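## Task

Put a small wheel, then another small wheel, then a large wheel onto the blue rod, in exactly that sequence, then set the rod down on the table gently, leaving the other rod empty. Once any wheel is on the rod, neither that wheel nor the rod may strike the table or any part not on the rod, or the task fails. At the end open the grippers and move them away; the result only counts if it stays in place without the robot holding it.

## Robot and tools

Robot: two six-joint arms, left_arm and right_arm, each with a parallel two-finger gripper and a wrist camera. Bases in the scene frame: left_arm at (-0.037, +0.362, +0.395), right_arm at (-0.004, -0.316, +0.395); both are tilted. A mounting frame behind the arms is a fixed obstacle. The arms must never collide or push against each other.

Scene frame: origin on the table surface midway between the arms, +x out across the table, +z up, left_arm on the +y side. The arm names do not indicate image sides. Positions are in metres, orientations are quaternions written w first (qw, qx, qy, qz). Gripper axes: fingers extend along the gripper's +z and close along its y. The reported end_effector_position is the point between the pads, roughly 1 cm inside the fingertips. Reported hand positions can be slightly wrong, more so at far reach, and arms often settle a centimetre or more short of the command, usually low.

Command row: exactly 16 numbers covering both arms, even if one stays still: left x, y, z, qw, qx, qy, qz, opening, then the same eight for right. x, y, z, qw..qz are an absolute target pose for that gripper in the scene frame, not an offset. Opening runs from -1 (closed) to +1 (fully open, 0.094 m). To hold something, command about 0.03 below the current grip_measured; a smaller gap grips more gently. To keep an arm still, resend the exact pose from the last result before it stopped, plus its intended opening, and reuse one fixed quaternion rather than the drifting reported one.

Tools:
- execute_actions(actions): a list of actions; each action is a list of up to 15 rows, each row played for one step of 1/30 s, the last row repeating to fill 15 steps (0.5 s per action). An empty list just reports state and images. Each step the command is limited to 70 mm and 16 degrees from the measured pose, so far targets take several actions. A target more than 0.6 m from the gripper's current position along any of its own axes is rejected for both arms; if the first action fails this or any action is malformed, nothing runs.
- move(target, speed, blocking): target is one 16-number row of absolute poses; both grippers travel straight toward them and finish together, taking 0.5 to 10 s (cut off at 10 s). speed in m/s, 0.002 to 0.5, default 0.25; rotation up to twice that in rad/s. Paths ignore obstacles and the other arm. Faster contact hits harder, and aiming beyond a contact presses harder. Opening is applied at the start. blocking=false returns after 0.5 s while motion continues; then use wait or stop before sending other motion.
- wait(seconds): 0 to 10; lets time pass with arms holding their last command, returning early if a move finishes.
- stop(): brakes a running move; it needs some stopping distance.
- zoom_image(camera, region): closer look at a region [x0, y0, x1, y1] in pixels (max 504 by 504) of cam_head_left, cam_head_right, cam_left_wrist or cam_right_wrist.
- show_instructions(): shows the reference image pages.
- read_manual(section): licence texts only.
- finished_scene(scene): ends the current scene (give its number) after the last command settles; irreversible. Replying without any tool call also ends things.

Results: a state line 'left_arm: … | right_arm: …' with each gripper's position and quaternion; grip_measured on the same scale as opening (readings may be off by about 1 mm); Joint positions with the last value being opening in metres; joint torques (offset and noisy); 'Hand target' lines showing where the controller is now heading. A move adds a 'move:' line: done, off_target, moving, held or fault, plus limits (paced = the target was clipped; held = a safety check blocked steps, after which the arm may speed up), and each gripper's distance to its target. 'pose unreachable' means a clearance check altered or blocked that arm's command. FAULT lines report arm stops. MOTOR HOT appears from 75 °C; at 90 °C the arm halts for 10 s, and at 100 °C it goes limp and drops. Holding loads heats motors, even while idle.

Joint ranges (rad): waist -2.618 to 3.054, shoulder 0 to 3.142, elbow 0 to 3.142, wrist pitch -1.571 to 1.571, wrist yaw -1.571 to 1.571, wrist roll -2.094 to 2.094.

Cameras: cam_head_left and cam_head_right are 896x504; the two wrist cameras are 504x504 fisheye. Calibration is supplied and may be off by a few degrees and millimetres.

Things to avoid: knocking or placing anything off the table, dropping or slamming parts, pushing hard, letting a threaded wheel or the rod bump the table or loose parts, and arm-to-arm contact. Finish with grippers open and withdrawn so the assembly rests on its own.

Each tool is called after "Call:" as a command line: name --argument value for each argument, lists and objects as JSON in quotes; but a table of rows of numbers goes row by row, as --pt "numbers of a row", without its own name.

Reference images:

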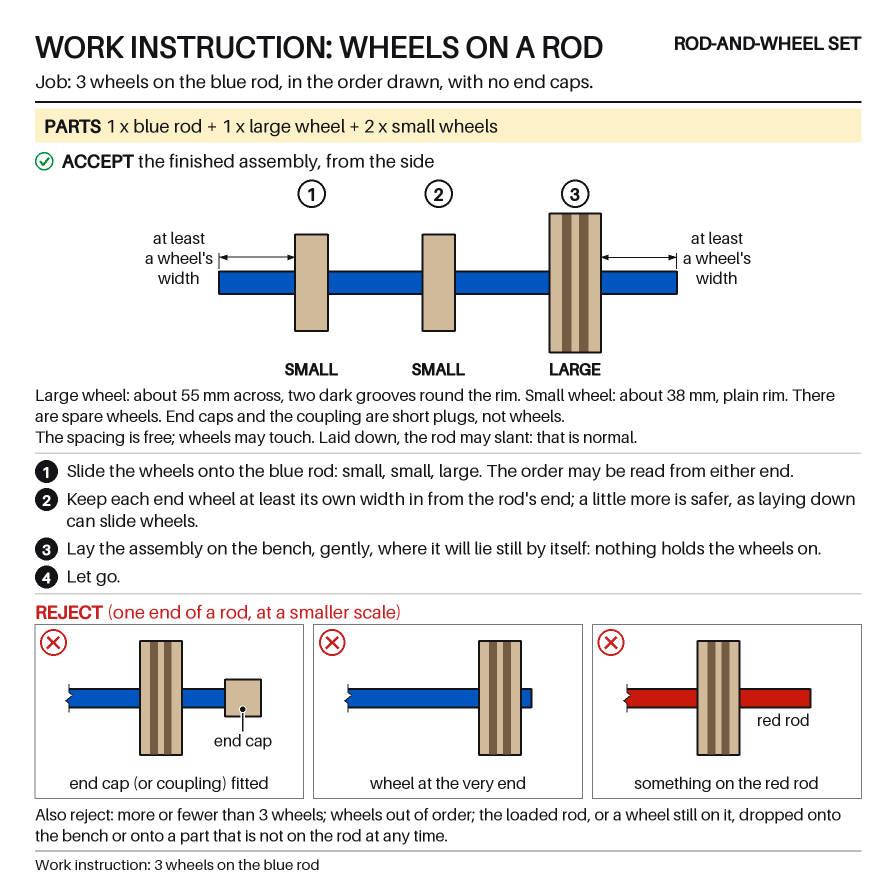

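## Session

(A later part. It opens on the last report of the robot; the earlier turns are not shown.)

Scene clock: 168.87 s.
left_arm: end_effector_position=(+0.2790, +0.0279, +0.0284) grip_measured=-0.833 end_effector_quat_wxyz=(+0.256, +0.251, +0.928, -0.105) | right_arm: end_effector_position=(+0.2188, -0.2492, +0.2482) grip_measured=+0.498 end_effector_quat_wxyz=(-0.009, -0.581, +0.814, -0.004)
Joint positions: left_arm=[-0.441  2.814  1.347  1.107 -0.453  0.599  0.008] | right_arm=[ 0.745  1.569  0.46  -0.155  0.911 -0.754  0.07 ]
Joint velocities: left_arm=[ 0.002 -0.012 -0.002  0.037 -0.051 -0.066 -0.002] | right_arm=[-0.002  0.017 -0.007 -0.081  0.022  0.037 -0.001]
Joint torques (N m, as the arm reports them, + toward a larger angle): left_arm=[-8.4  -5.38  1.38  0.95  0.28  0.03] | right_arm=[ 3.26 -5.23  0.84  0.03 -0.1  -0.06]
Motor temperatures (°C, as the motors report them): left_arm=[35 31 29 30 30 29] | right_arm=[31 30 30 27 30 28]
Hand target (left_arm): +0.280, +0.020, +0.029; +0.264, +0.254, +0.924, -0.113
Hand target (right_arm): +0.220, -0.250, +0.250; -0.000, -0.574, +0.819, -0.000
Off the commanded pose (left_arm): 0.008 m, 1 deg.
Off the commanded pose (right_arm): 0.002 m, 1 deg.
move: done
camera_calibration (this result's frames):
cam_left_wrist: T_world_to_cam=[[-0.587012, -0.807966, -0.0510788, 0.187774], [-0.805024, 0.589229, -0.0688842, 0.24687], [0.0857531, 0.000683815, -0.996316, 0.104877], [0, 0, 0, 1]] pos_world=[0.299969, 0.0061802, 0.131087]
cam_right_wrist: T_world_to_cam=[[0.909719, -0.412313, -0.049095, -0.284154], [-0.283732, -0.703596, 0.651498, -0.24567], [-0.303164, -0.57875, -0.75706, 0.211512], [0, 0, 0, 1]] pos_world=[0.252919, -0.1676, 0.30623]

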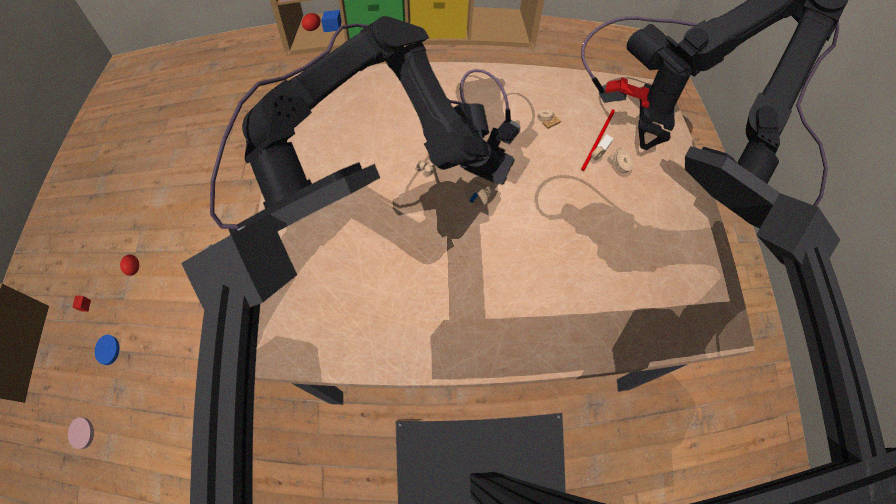

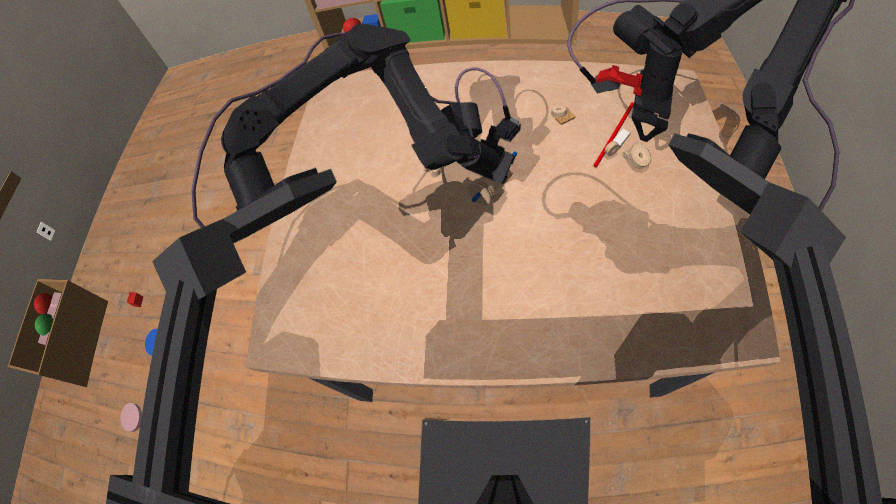

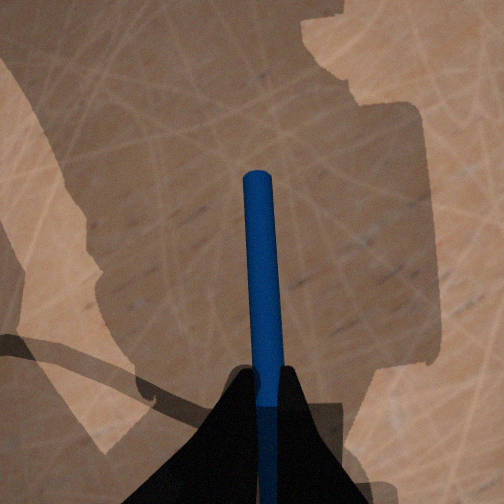

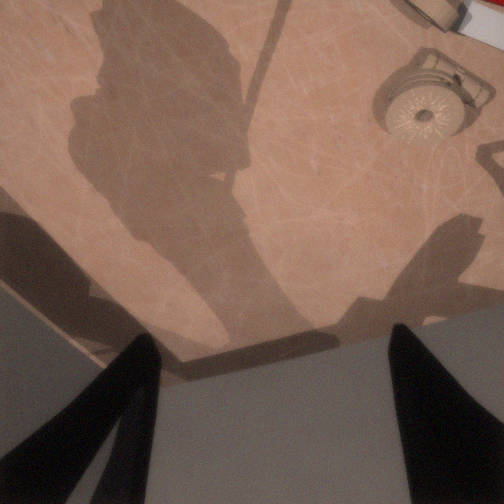

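Torques hint at light contact. Release gradually.

Call:
execute_actions --actions '[[[0.28,0.02,0.029,0.261,0.251,0.914,-0.112,-0.835,0.22,-0.25,0.25,0,-0.574,0.819,0,0.5]],[[0.28,0.02,0.029,0.261,0.251,0.914,-0.112,-0.81,0.22,-0.25,0.25,0,-0.574,0.819,0,0.5]],[[0.28,0.02,0.029,0.261,0.251,0.914,-0.112,-0.75,0.22,-0.25,0.25,0,-0.574,0.819,0,0.5]],[[0.28,0.02,0.029,0.261,0.251,0.914,-0.112,-0.5,0.22,-0.25,0.25,0,-0.574,0.819,0,0.5]]]'

Call:
move --target '[0.33,0.0,0.10,0.261,0.251,0.914,-0.112,-0.5,0.22,-0.25,0.25,0,-0.574,0.819,0,0.5]' --speed 0.06

Call:
move --target '[0.30,0.25,0.25,0.261,0.251,0.914,-0.112,-0.5,0.22,-0.25,0.25,0,-0.574,0.819,0,0.5]'

Call:
zoom_image --camera "cam_head_left" --region '[400,100,580,220]'

Scene clock: 171.10 s.
left_arm: end_effector_position=(+0.2790, +0.0279, +0.0285) grip_measured=-0.503 end_effector_quat_wxyz=(+0.256, +0.251, +0.927, -0.105) | right_arm: end_effector_position=(+0.2188, -0.2492, +0.2482) grip_measured=+0.498 end_effector_quat_wxyz=(-0.009, -0.581, +0.814, -0.004)
Joint positions: left_arm=[-0.441  2.814  1.347  1.107 -0.452  0.6    0.023] | right_arm=[ 0.745  1.569  0.46  -0.155  0.911 -0.754  0.07 ]
Joint velocities: left_arm=[-0.007 -0.012 -0.012  0.022 -0.037 -0.066 -0.   ] | right_arm=[-0.007  0.002 -0.007  0.125 -0.022 -0.037 -0.001]
Joint torques (N m, as the arm reports them, + toward a larger angle): left_arm=[-8.34 -5.37  1.45  0.96  0.29  0.05] | right_arm=[ 3.19 -5.19  0.75  0.05 -0.07 -0.03]
Motor temperatures (°C, as the motors report them): left_arm=[35 31 29 30 30 29] | right_arm=[31 30 30 27 30 28]
Hand target (left_arm): +0.280, +0.020, +0.029; +0.264, +0.254, +0.924, -0.113
Hand target (right_arm): +0.220, -0.250, +0.250; -0.000, -0.574, +0.819, -0.000
Off the commanded pose (left_arm): 0.008 m, 1 deg.
Off the commanded pose (right_arm): 0.002 m, 1 deg.
camera_calibration (this result's frames):
cam_left_wrist: T_world_to_cam=[[-0.587641, -0.807498, -0.0512364, 0.187891], [-0.804533, 0.58987, -0.0691398, 0.246761], [0.0860531, 0.000591995, -0.99629, 0.104819], [0, 0, 0, 1]] pos_world=[0.29992, 0.00610227, 0.131118]
cam_right_wrist: T_world_to_cam=[[0.909719, -0.412313, -0.049095, -0.284154], [-0.283732, -0.703596, 0.651498, -0.24567], [-0.303164, -0.57875, -0.75706, 0.211512], [0, 0, 0, 1]] pos_world=[0.252919, -0.1676, 0.30623]

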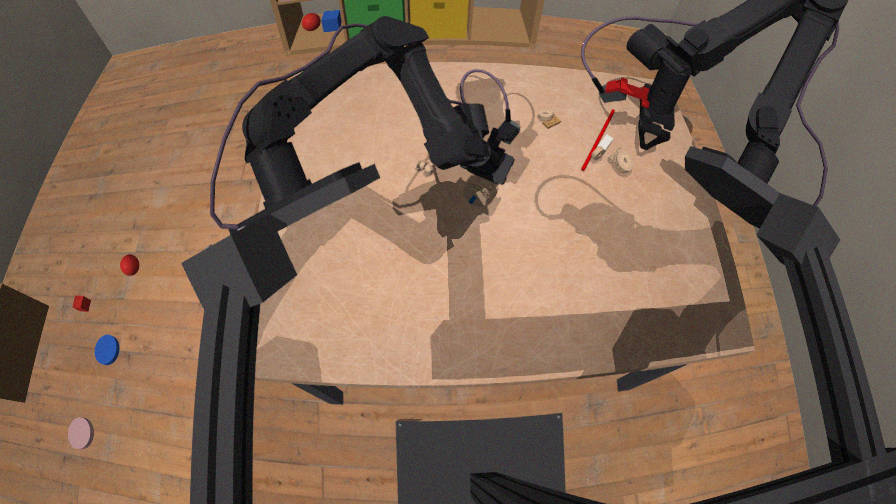

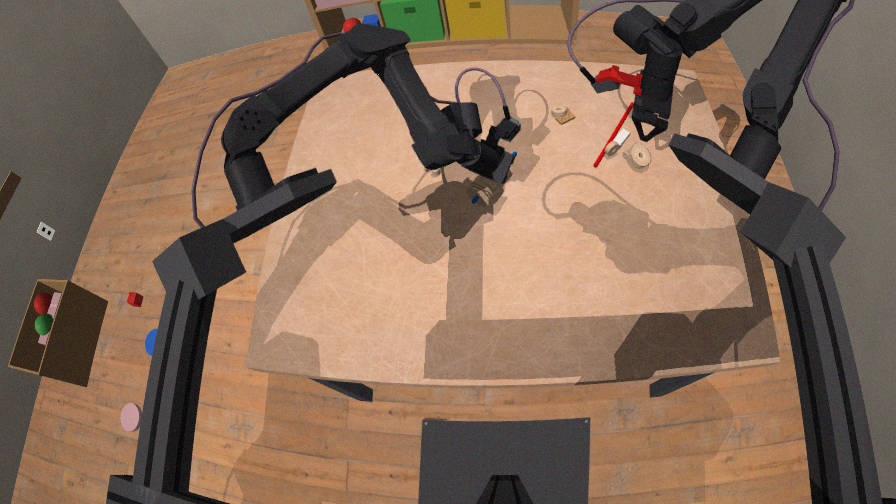

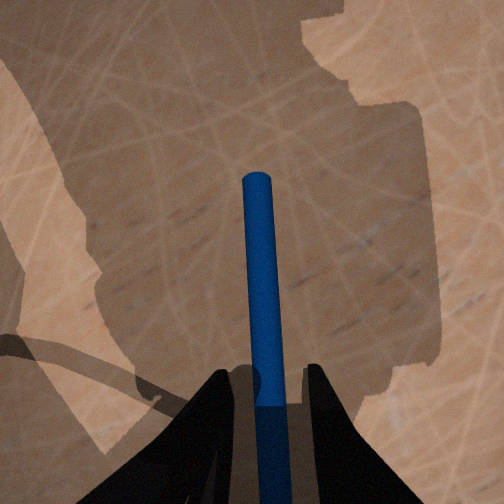

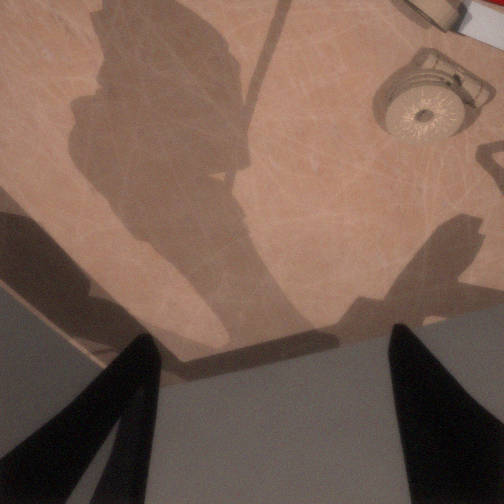

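Scene clock: 172.93 s.
left_arm: end_effector_position=(+0.3303, +0.0082, +0.0892) grip_measured=-0.503 end_effector_quat_wxyz=(+0.261, +0.250, +0.927, -0.103) | right_arm: end_effector_position=(+0.2188, -0.2492, +0.2482) grip_measured=+0.498 end_effector_quat_wxyz=(-0.009, -0.581, +0.814, -0.004)
Joint positions: left_arm=[-0.544  2.63   1.347  0.916 -0.55   0.565  0.023] | right_arm=[ 0.745  1.569  0.46  -0.155  0.911 -0.754  0.07 ]
Joint velocities: left_arm=[ 0.002 -0.002 -0.002 -0.051  0.037 -0.037  0.   ] | right_arm=[-0.012 -0.012  0.002  0.007  0.007  0.051 -0.001]
Joint torques (N m, as the arm reports them, + toward a larger angle): left_arm=[-10.38  -8.77   0.19   0.89   0.13  -0.07] | right_arm=[ 3.16 -4.96  0.88  0.06 -0.06 -0.01]
Motor temperatures (°C, as the motors report them): left_arm=[35 31 29 30 30 29] | right_arm=[31 30 30 27 30 28]
Hand target (left_arm): +0.330, +0.000, +0.101; +0.264, +0.254, +0.924, -0.113
Hand target (right_arm): +0.220, -0.250, +0.250; -0.000, -0.574, +0.819, -0.000
Off the commanded pose (left_arm): 0.014 m, 1 deg.
Off the commanded pose (right_arm): 0.002 m, 1 deg.
move: off_target (left_arm)
camera_calibration (this result's frames):
cam_left_wrist: T_world_to_cam=[[-0.584184, -0.809559, -0.0578137, 0.204728], [-0.805921, 0.587035, -0.0766899, 0.30503], [0.0960237, 0.00179218, -0.995377, 0.157541], [0, 0, 0, 1]] pos_world=[0.350301, -0.0136061, 0.192041]
cam_right_wrist: T_world_to_cam=[[0.909719, -0.412313, -0.049095, -0.284154], [-0.283732, -0.703596, 0.651498, -0.24567], [-0.303164, -0.57875, -0.75706, 0.211512], [0, 0, 0, 1]] pos_world=[0.252919, -0.1676, 0.30623]

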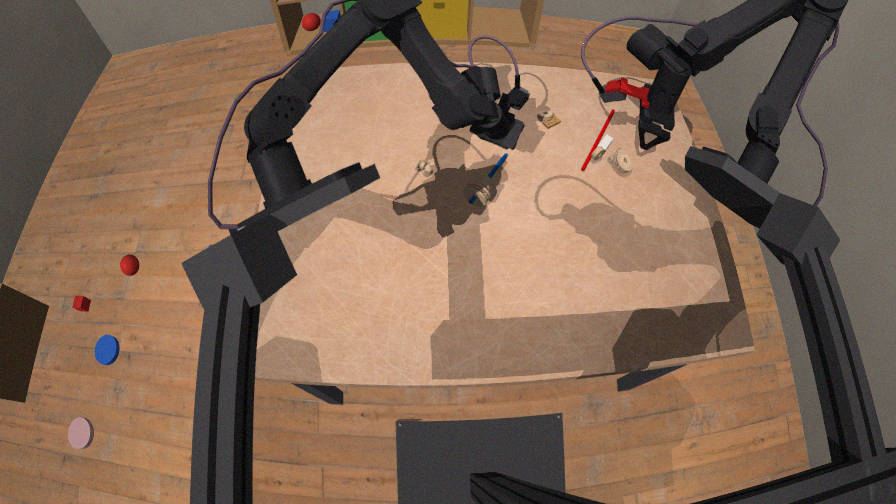

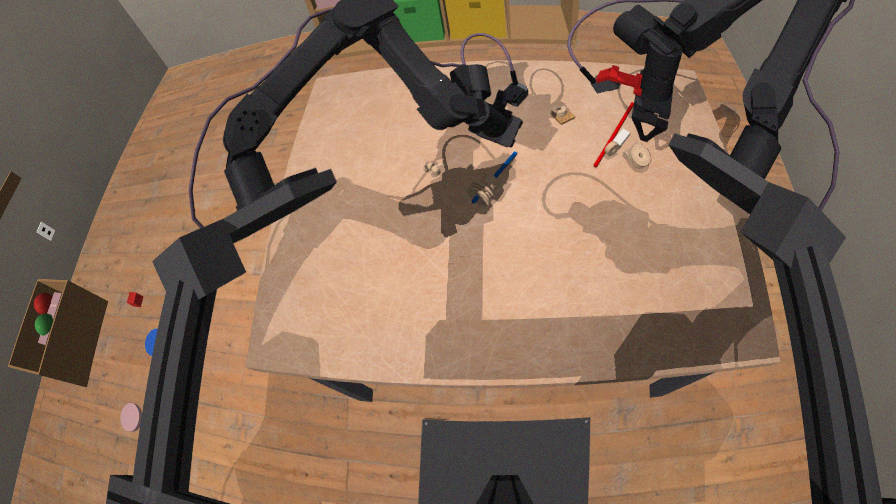

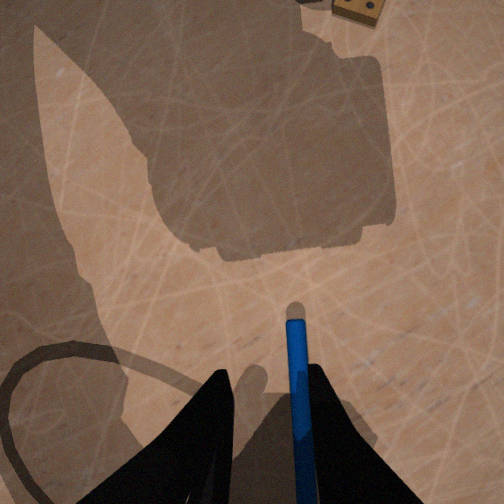

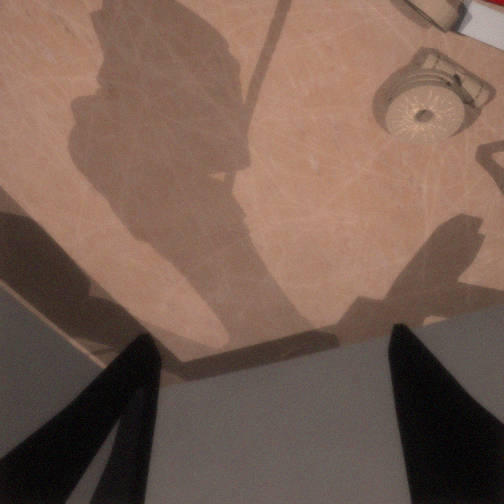

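Scene clock: 174.93 s.
left_arm: end_effector_position=(+0.3066, +0.2544, +0.2462) grip_measured=-0.503 end_effector_quat_wxyz=(+0.262, +0.248, +0.927, -0.105) | right_arm: end_effector_position=(+0.2188, -0.2492, +0.2482) grip_measured=+0.498 end_effector_quat_wxyz=(-0.009, -0.581, +0.814, -0.004)
Joint positions: left_arm=[-0.371  1.369  0.325  0.708 -0.385  0.627  0.023] | right_arm=[ 0.745  1.569  0.46  -0.155  0.911 -0.754  0.07 ]
Joint velocities: left_arm=[-0.007 -0.012 -0.012  0.022  0.022  0.022  0.   ] | right_arm=[-0.017  0.007 -0.002 -0.022 -0.007  0.066  0.001]
Joint torques (N m, as the arm reports them, + toward a larger angle): left_arm=[-2.48 -5.69  0.67  0.88  0.32  0.05] | right_arm=[ 3.22 -5.19  0.67  0.05 -0.11 -0.03]
Motor temperatures (°C, as the motors report them): left_arm=[35 31 29 30 30 29] | right_arm=[30 30 30 27 30 28]
Hand target (left_arm): +0.304, +0.252, +0.248; +0.263, +0.254, +0.924, -0.113
Hand target (right_arm): +0.220, -0.250, +0.250; -0.000, -0.574, +0.819, -0.000
Off the commanded pose (left_arm): 0.009 m, 1 deg.
Off the commanded pose (right_arm): 0.002 m, 1 deg.
move: done
camera_calibration (this result's frames):
cam_left_wrist: T_world_to_cam=[[-0.581595, -0.811649, -0.0545236, 0.398171], [-0.807769, 0.584142, -0.0792902, 0.155308], [0.0962053, -0.0020723, -0.995359, 0.316585], [0, 0, 0, 1]] pos_world=[0.326571, 0.233109, 0.34914]
cam_right_wrist: T_world_to_cam=[[0.909719, -0.412313, -0.049095, -0.284154], [-0.283732, -0.703596, 0.651498, -0.24567], [-0.303164, -0.57875, -0.75706, 0.211512], [0, 0, 0, 1]] pos_world=[0.252919, -0.1676, 0.30623]

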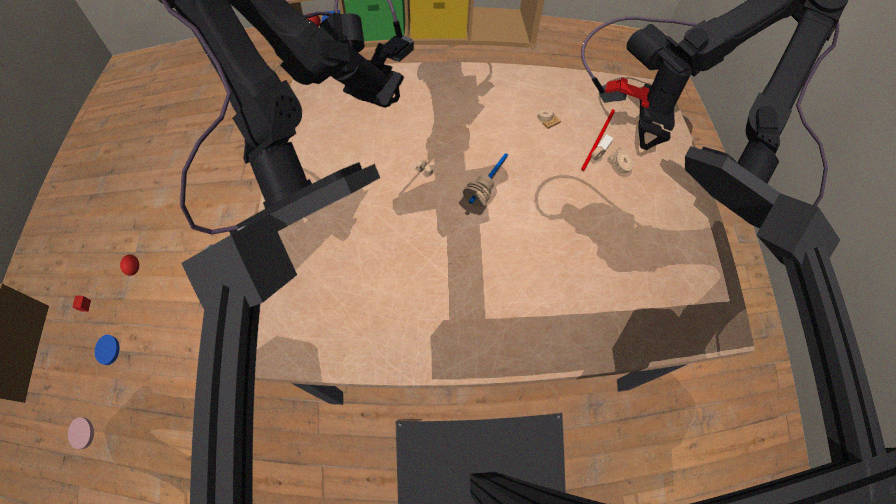

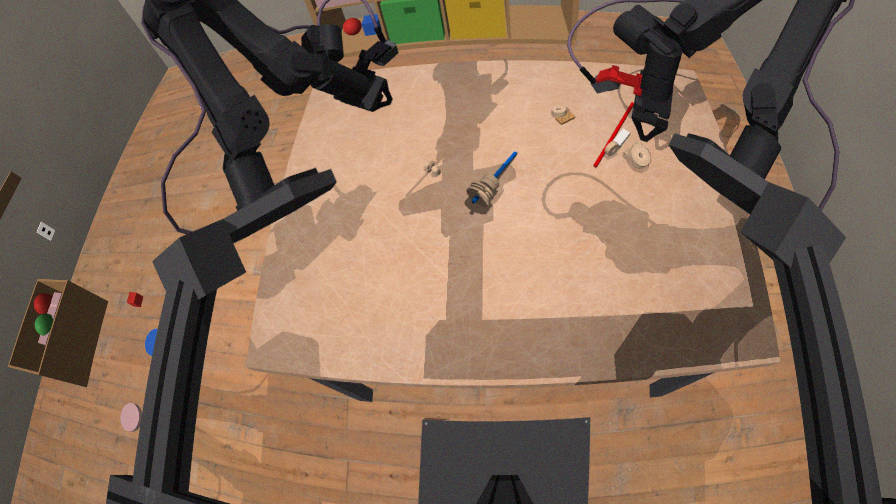

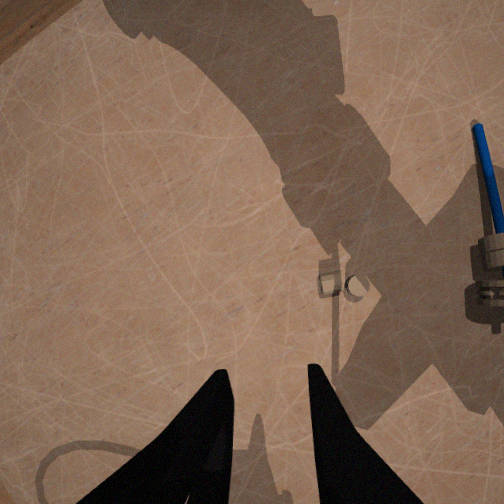

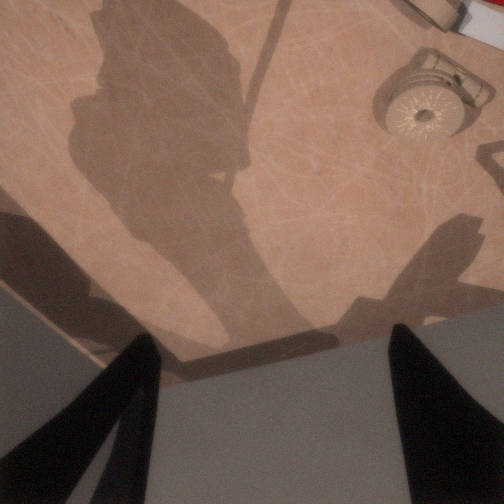

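Region (400, 100, 580, 220) of cam_head_left's 896x504 image, scaled by 2.800, with more detail than that image has.

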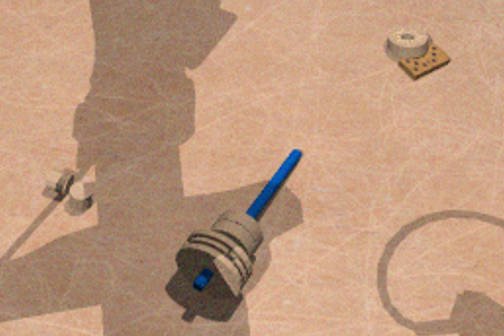

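Call:
move --target '[0.19,0.10,0.12,0.261,0.251,0.914,-0.112,-0.5,0.22,-0.25,0.25,0,-0.574,0.819,0,0.5]'

Scene clock: 176.67 s.
left_arm: end_effector_position=(+0.1818, +0.1078, +0.1160) grip_measured=-0.503 end_effector_quat_wxyz=(+0.234, +0.264, +0.929, -0.108) | right_arm: end_effector_position=(+0.2188, -0.2492, +0.2482) grip_measured=+0.498 end_effector_quat_wxyz=(-0.009, -0.581, +0.814, -0.004)
Joint positions: left_arm=[-0.528  2.667  0.68   1.553 -0.538  0.551  0.023] | right_arm=[ 0.745  1.569  0.46  -0.155  0.911 -0.754  0.07 ]
Joint velocities: left_arm=[-0.017 -0.017  0.002  0.051  0.007 -0.037 -0.001] | right_arm=[ 0.002 -0.012  0.002 -0.022 -0.051  0.081 -0.   ]
Joint torques (N m, as the arm reports them, + toward a larger angle): left_arm=[-7.59 -4.27 -0.3   1.02  0.1  -0.06] | right_arm=[ 3.28 -5.31  0.85  0.04 -0.12 -0.05]
Motor temperatures (°C, as the motors report them): left_arm=[35 31 29 30 30 29] | right_arm=[30 30 30 27 30 28]
Hand target (left_arm): +0.187, +0.099, +0.120; +0.246, +0.257, +0.927, -0.114
Hand target (right_arm): +0.220, -0.250, +0.250; -0.000, -0.574, +0.819, -0.000
Off the commanded pose (left_arm): 0.012 m, 4 deg.
Off the commanded pose (right_arm): 0.002 m, 1 deg.
joint sent to its limit (left arm) — the command would take joint 4 (wrist pitch) past its upper limit, so that joint was sent only as far as its limit.
move: off_target (left_arm)
camera_calibration (this result's frames):
cam_left_wrist: T_world_to_cam=[[-0.612592, -0.789563, -0.0363492, 0.200682], [-0.789152, 0.613561, -0.0279771, 0.1173], [0.0443921, 0.0115465, -0.998947, 0.207034], [0, 0, 0, 1]] pos_world=[0.206313, 0.0840893, 0.217392]
cam_right_wrist: T_world_to_cam=[[0.909719, -0.412313, -0.049095, -0.284154], [-0.283732, -0.703596, 0.651498, -0.24567], [-0.303164, -0.57875, -0.75706, 0.211512], [0, 0, 0, 1]] pos_world=[0.252919, -0.1676, 0.30623]

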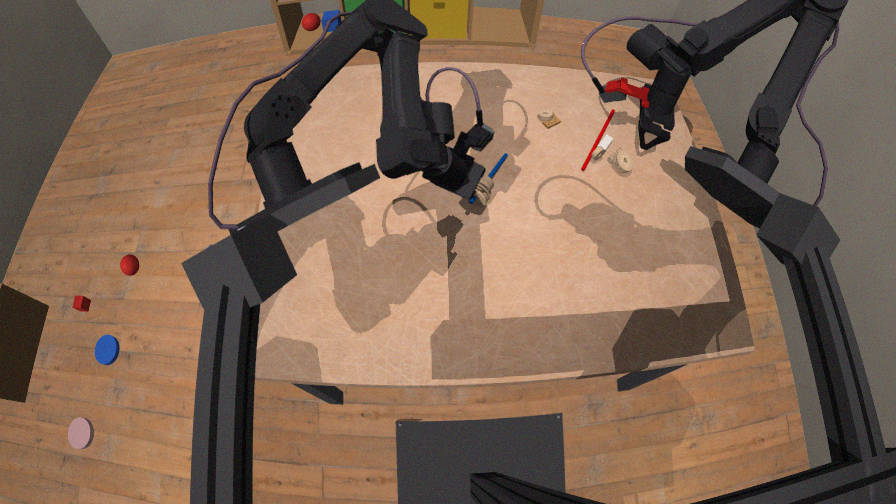

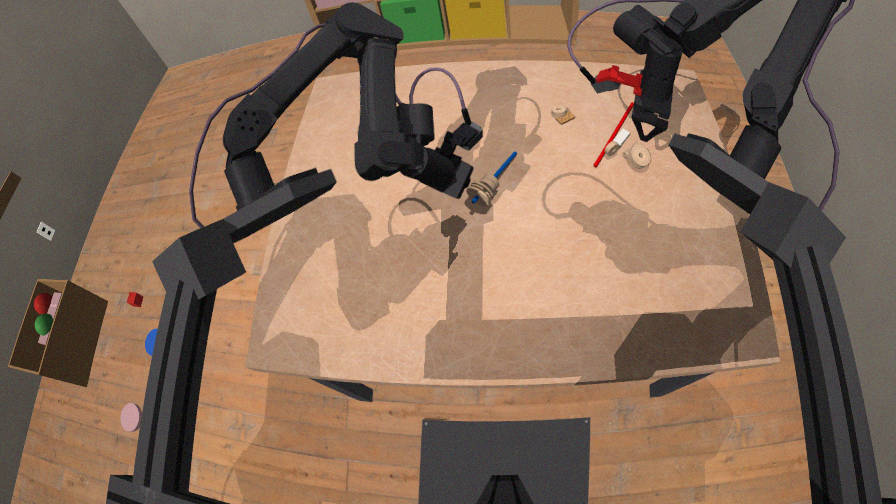

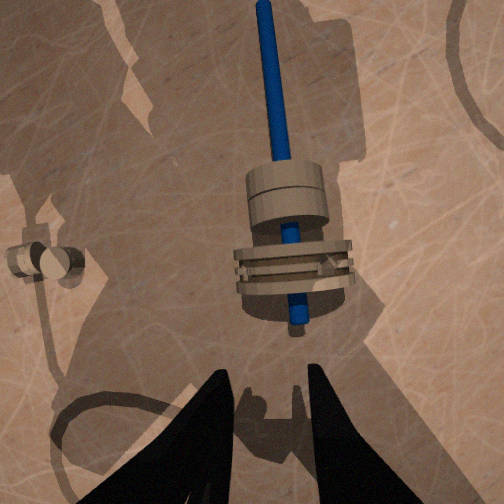

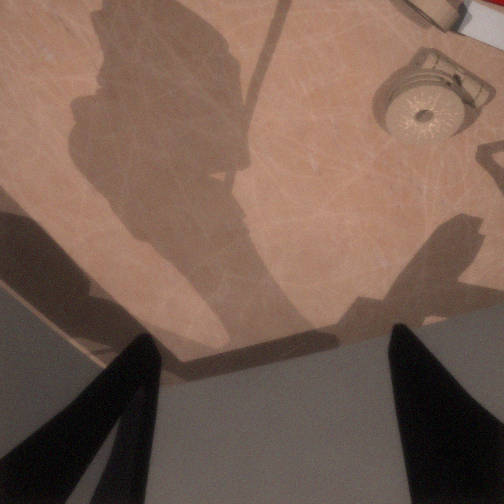

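Call:
move --target '[0.157,0.102,0.09,0,-0.96,0.281,0,-0.5,0.307,0.015,0.05,0,0.281,0.96,0,0.2]' --speed 0.2

Scene clock: 186.17 s.
left_arm: end_effector_position=(+0.1591, +0.1082, +0.0876) grip_measured=-0.503 end_effector_quat_wxyz=(-0.136, +0.866, -0.445, +0.182) | right_arm: end_effector_position=(+0.3073, +0.0119, +0.0508) grip_measured=+0.202 end_effector_quat_wxyz=(+0.002, +0.285, +0.958, -0.002)
Joint positions: left_arm=[-0.648  2.933  0.99   1.564 -1.047 -2.097  0.023] | right_arm=[ 0.671  2.917  1.851 -0.086  0.879  0.934  0.056]
Joint velocities: left_arm=[-0.022  0.037  0.002  0.066 -0.007 -0.022  0.   ] | right_arm=[-0.007  0.002 -0.017 -0.022 -0.051  0.037  0.001]
Joint torques (N m, as the arm reports them, + toward a larger angle): left_arm=[-8.67 -3.65  0.29  0.87 -0.16 -0.03] | right_arm=[ 9.68 -5.81  3.62 -0.32  0.04  0.09]
Motor temperatures (°C, as the motors report them): left_arm=[34 30 29 30 30 29] | right_arm=[31 30 30 27 30 28]
Hand target (left_arm): +0.156, +0.103, +0.090; -0.139, +0.866, -0.443, +0.185
Hand target (right_arm): +0.305, +0.018, +0.052; -0.000, +0.281, +0.960, +0.000
Off the commanded pose (left_arm): 0.007 m, 34 deg; orientation clipped at the last step of the last action.
Off the commanded pose (right_arm): 0.003 m, 1 deg.
joint sent to its limit (left arm) — the command would take joint 4 (wrist pitch) past its upper limit and joint 6 (wrist roll) past its lower limit, so those joints were sent only as far as their limits.
move: off_target (left_arm); limits=paced
camera_calibration (this result's frames):
cam_left_wrist: T_world_to_cam=[[0.808698, 0.45848, 0.368515, -0.210588], [0.201, -0.804164, 0.559392, 0.0427317], [0.552817, -0.378308, -0.74248, 0.118488], [0, 0, 0, 1]] pos_world=[0.096211, 0.175738, 0.141676]
cam_right_wrist: T_world_to_cam=[[-0.62204, -0.781703, -0.0447902, 0.208212], [-0.622754, 0.459261, 0.633449, 0.182932], [-0.474599, 0.421924, -0.772487, 0.281505], [0, 0, 0, 1]] pos_world=[0.37704, -0.040027, 0.110907]

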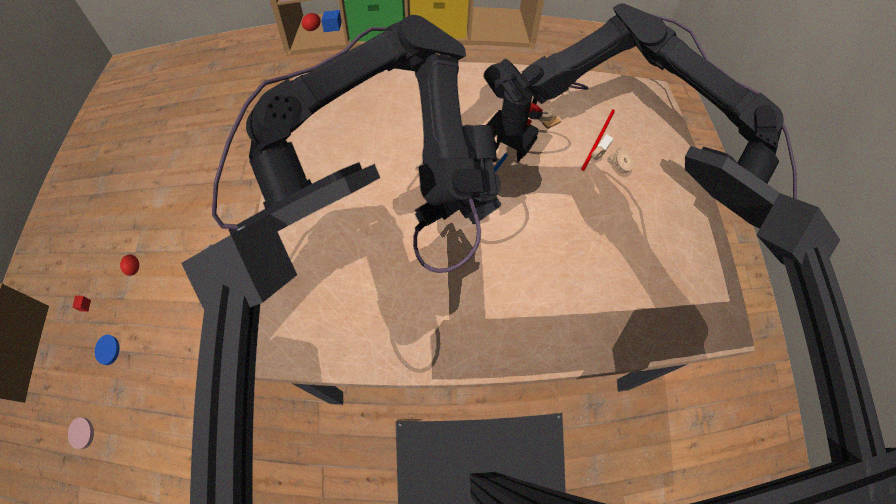

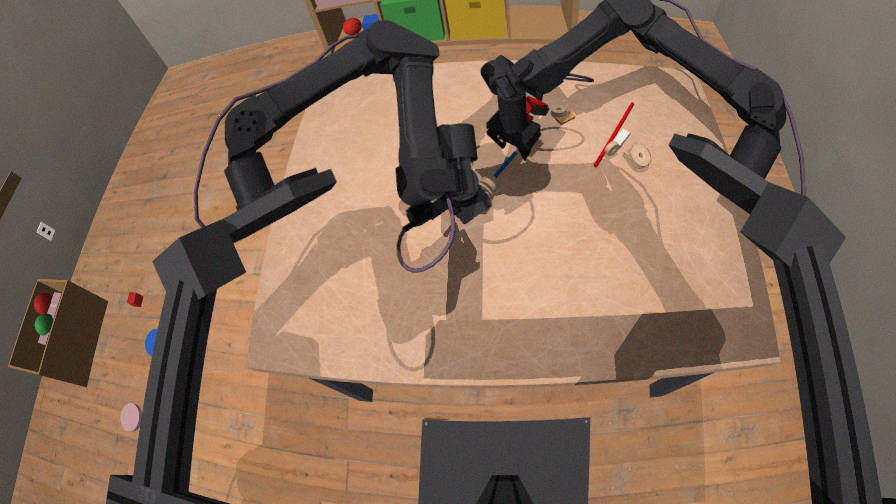

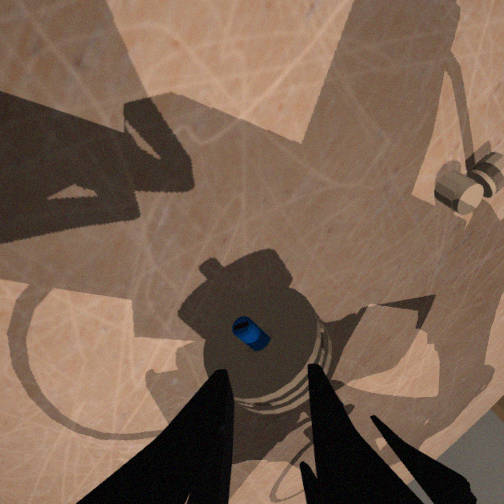

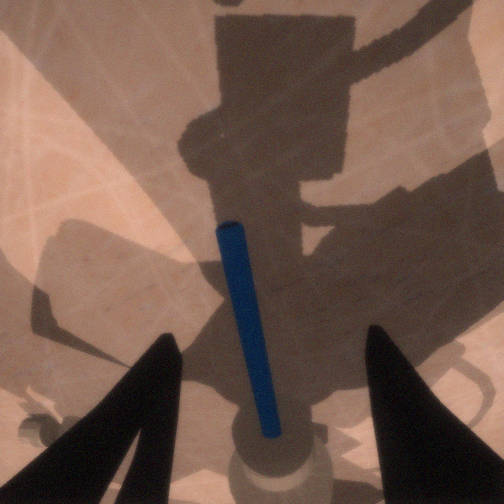

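Call:
move --target '[0.30,0.25,0.25,0.261,0.251,0.914,-0.112,-0.5,0.299,0.029,0.011,0,0.281,0.96,0,0.0]' --speed 0.2

Scene clock: 193.87 s.
left_arm: end_effector_position=(+0.2910, +0.2520, +0.2435) grip_measured=-0.503 end_effector_quat_wxyz=(+0.246, +0.258, +0.928, -0.109) | right_arm: end_effector_position=(+0.3058, +0.0233, +0.0153) grip_measured=+0.002 end_effector_quat_wxyz=(+0.001, +0.285, +0.959, -0.002)
Joint positions: left_arm=[-0.383  1.372  0.298  0.698 -0.395  0.621  0.023] | right_arm=[ 0.631  3.055  2.03  -0.086  0.861  0.879  0.047]
Joint velocities: left_arm=[-0.007 -0.012 -0.007  0.051 -0.022  0.051 -0.   ] | right_arm=[ 0.012 -0.002  0.007 -0.037  0.007 -0.081 -0.001]
Joint torques (N m, as the arm reports them, + toward a larger angle): left_arm=[-2.45 -6.09  2.98  0.82  0.32  0.03] | right_arm=[ 9.47 -4.9   3.69 -0.02 -0.04 -0.03]
Motor temperatures (°C, as the motors report them): left_arm=[33 30 29 30 30 29] | right_arm=[32 30 30 27 30 28]
Hand target (left_arm): +0.304, +0.251, +0.250; +0.263, +0.253, +0.924, -0.114
Hand target (right_arm): +0.299, +0.029, +0.011; -0.000, +0.281, +0.960, +0.000
Off the commanded pose (left_arm): 0.011 m, 2 deg.
Off the commanded pose (right_arm): 0.010 m, 1 deg.
move: off_target (left_arm)
camera_calibration (this result's frames):
cam_left_wrist: T_world_to_cam=[[-0.602123, -0.797328, -0.0414263, 0.386202], [-0.795555, 0.603546, -0.0531481, 0.129175], [0.0673791, 0.000955232, -0.997727, 0.323602], [0, 0, 0, 1]] pos_world=[0.313503, 0.229657, 0.34573]
cam_right_wrist: T_world_to_cam=[[-0.621822, -0.78194, -0.0436725, 0.214569], [-0.621799, 0.459032, 0.634551, 0.198978], [-0.476134, 0.421733, -0.771646, 0.249091], [0, 0, 0, 1]] pos_world=[0.375749, -0.0286066, 0.0753192]

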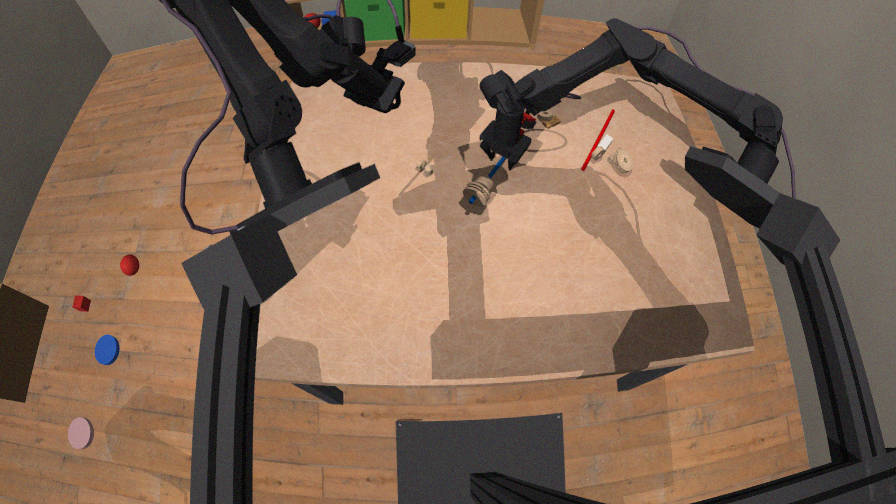

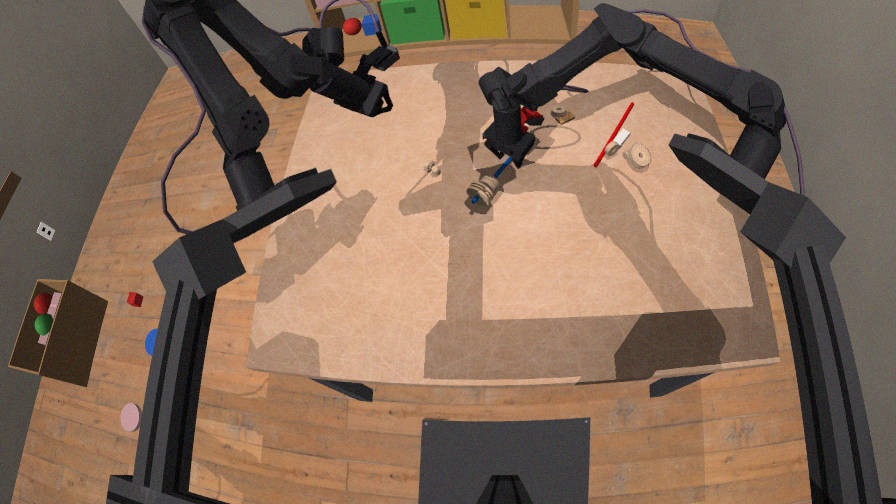

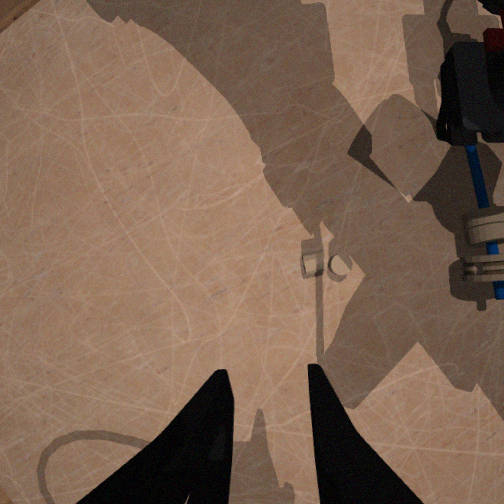

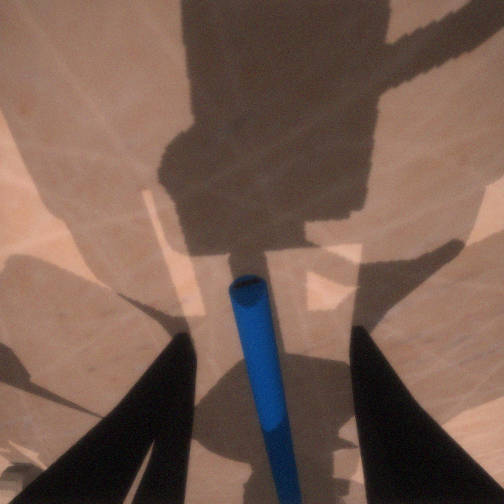

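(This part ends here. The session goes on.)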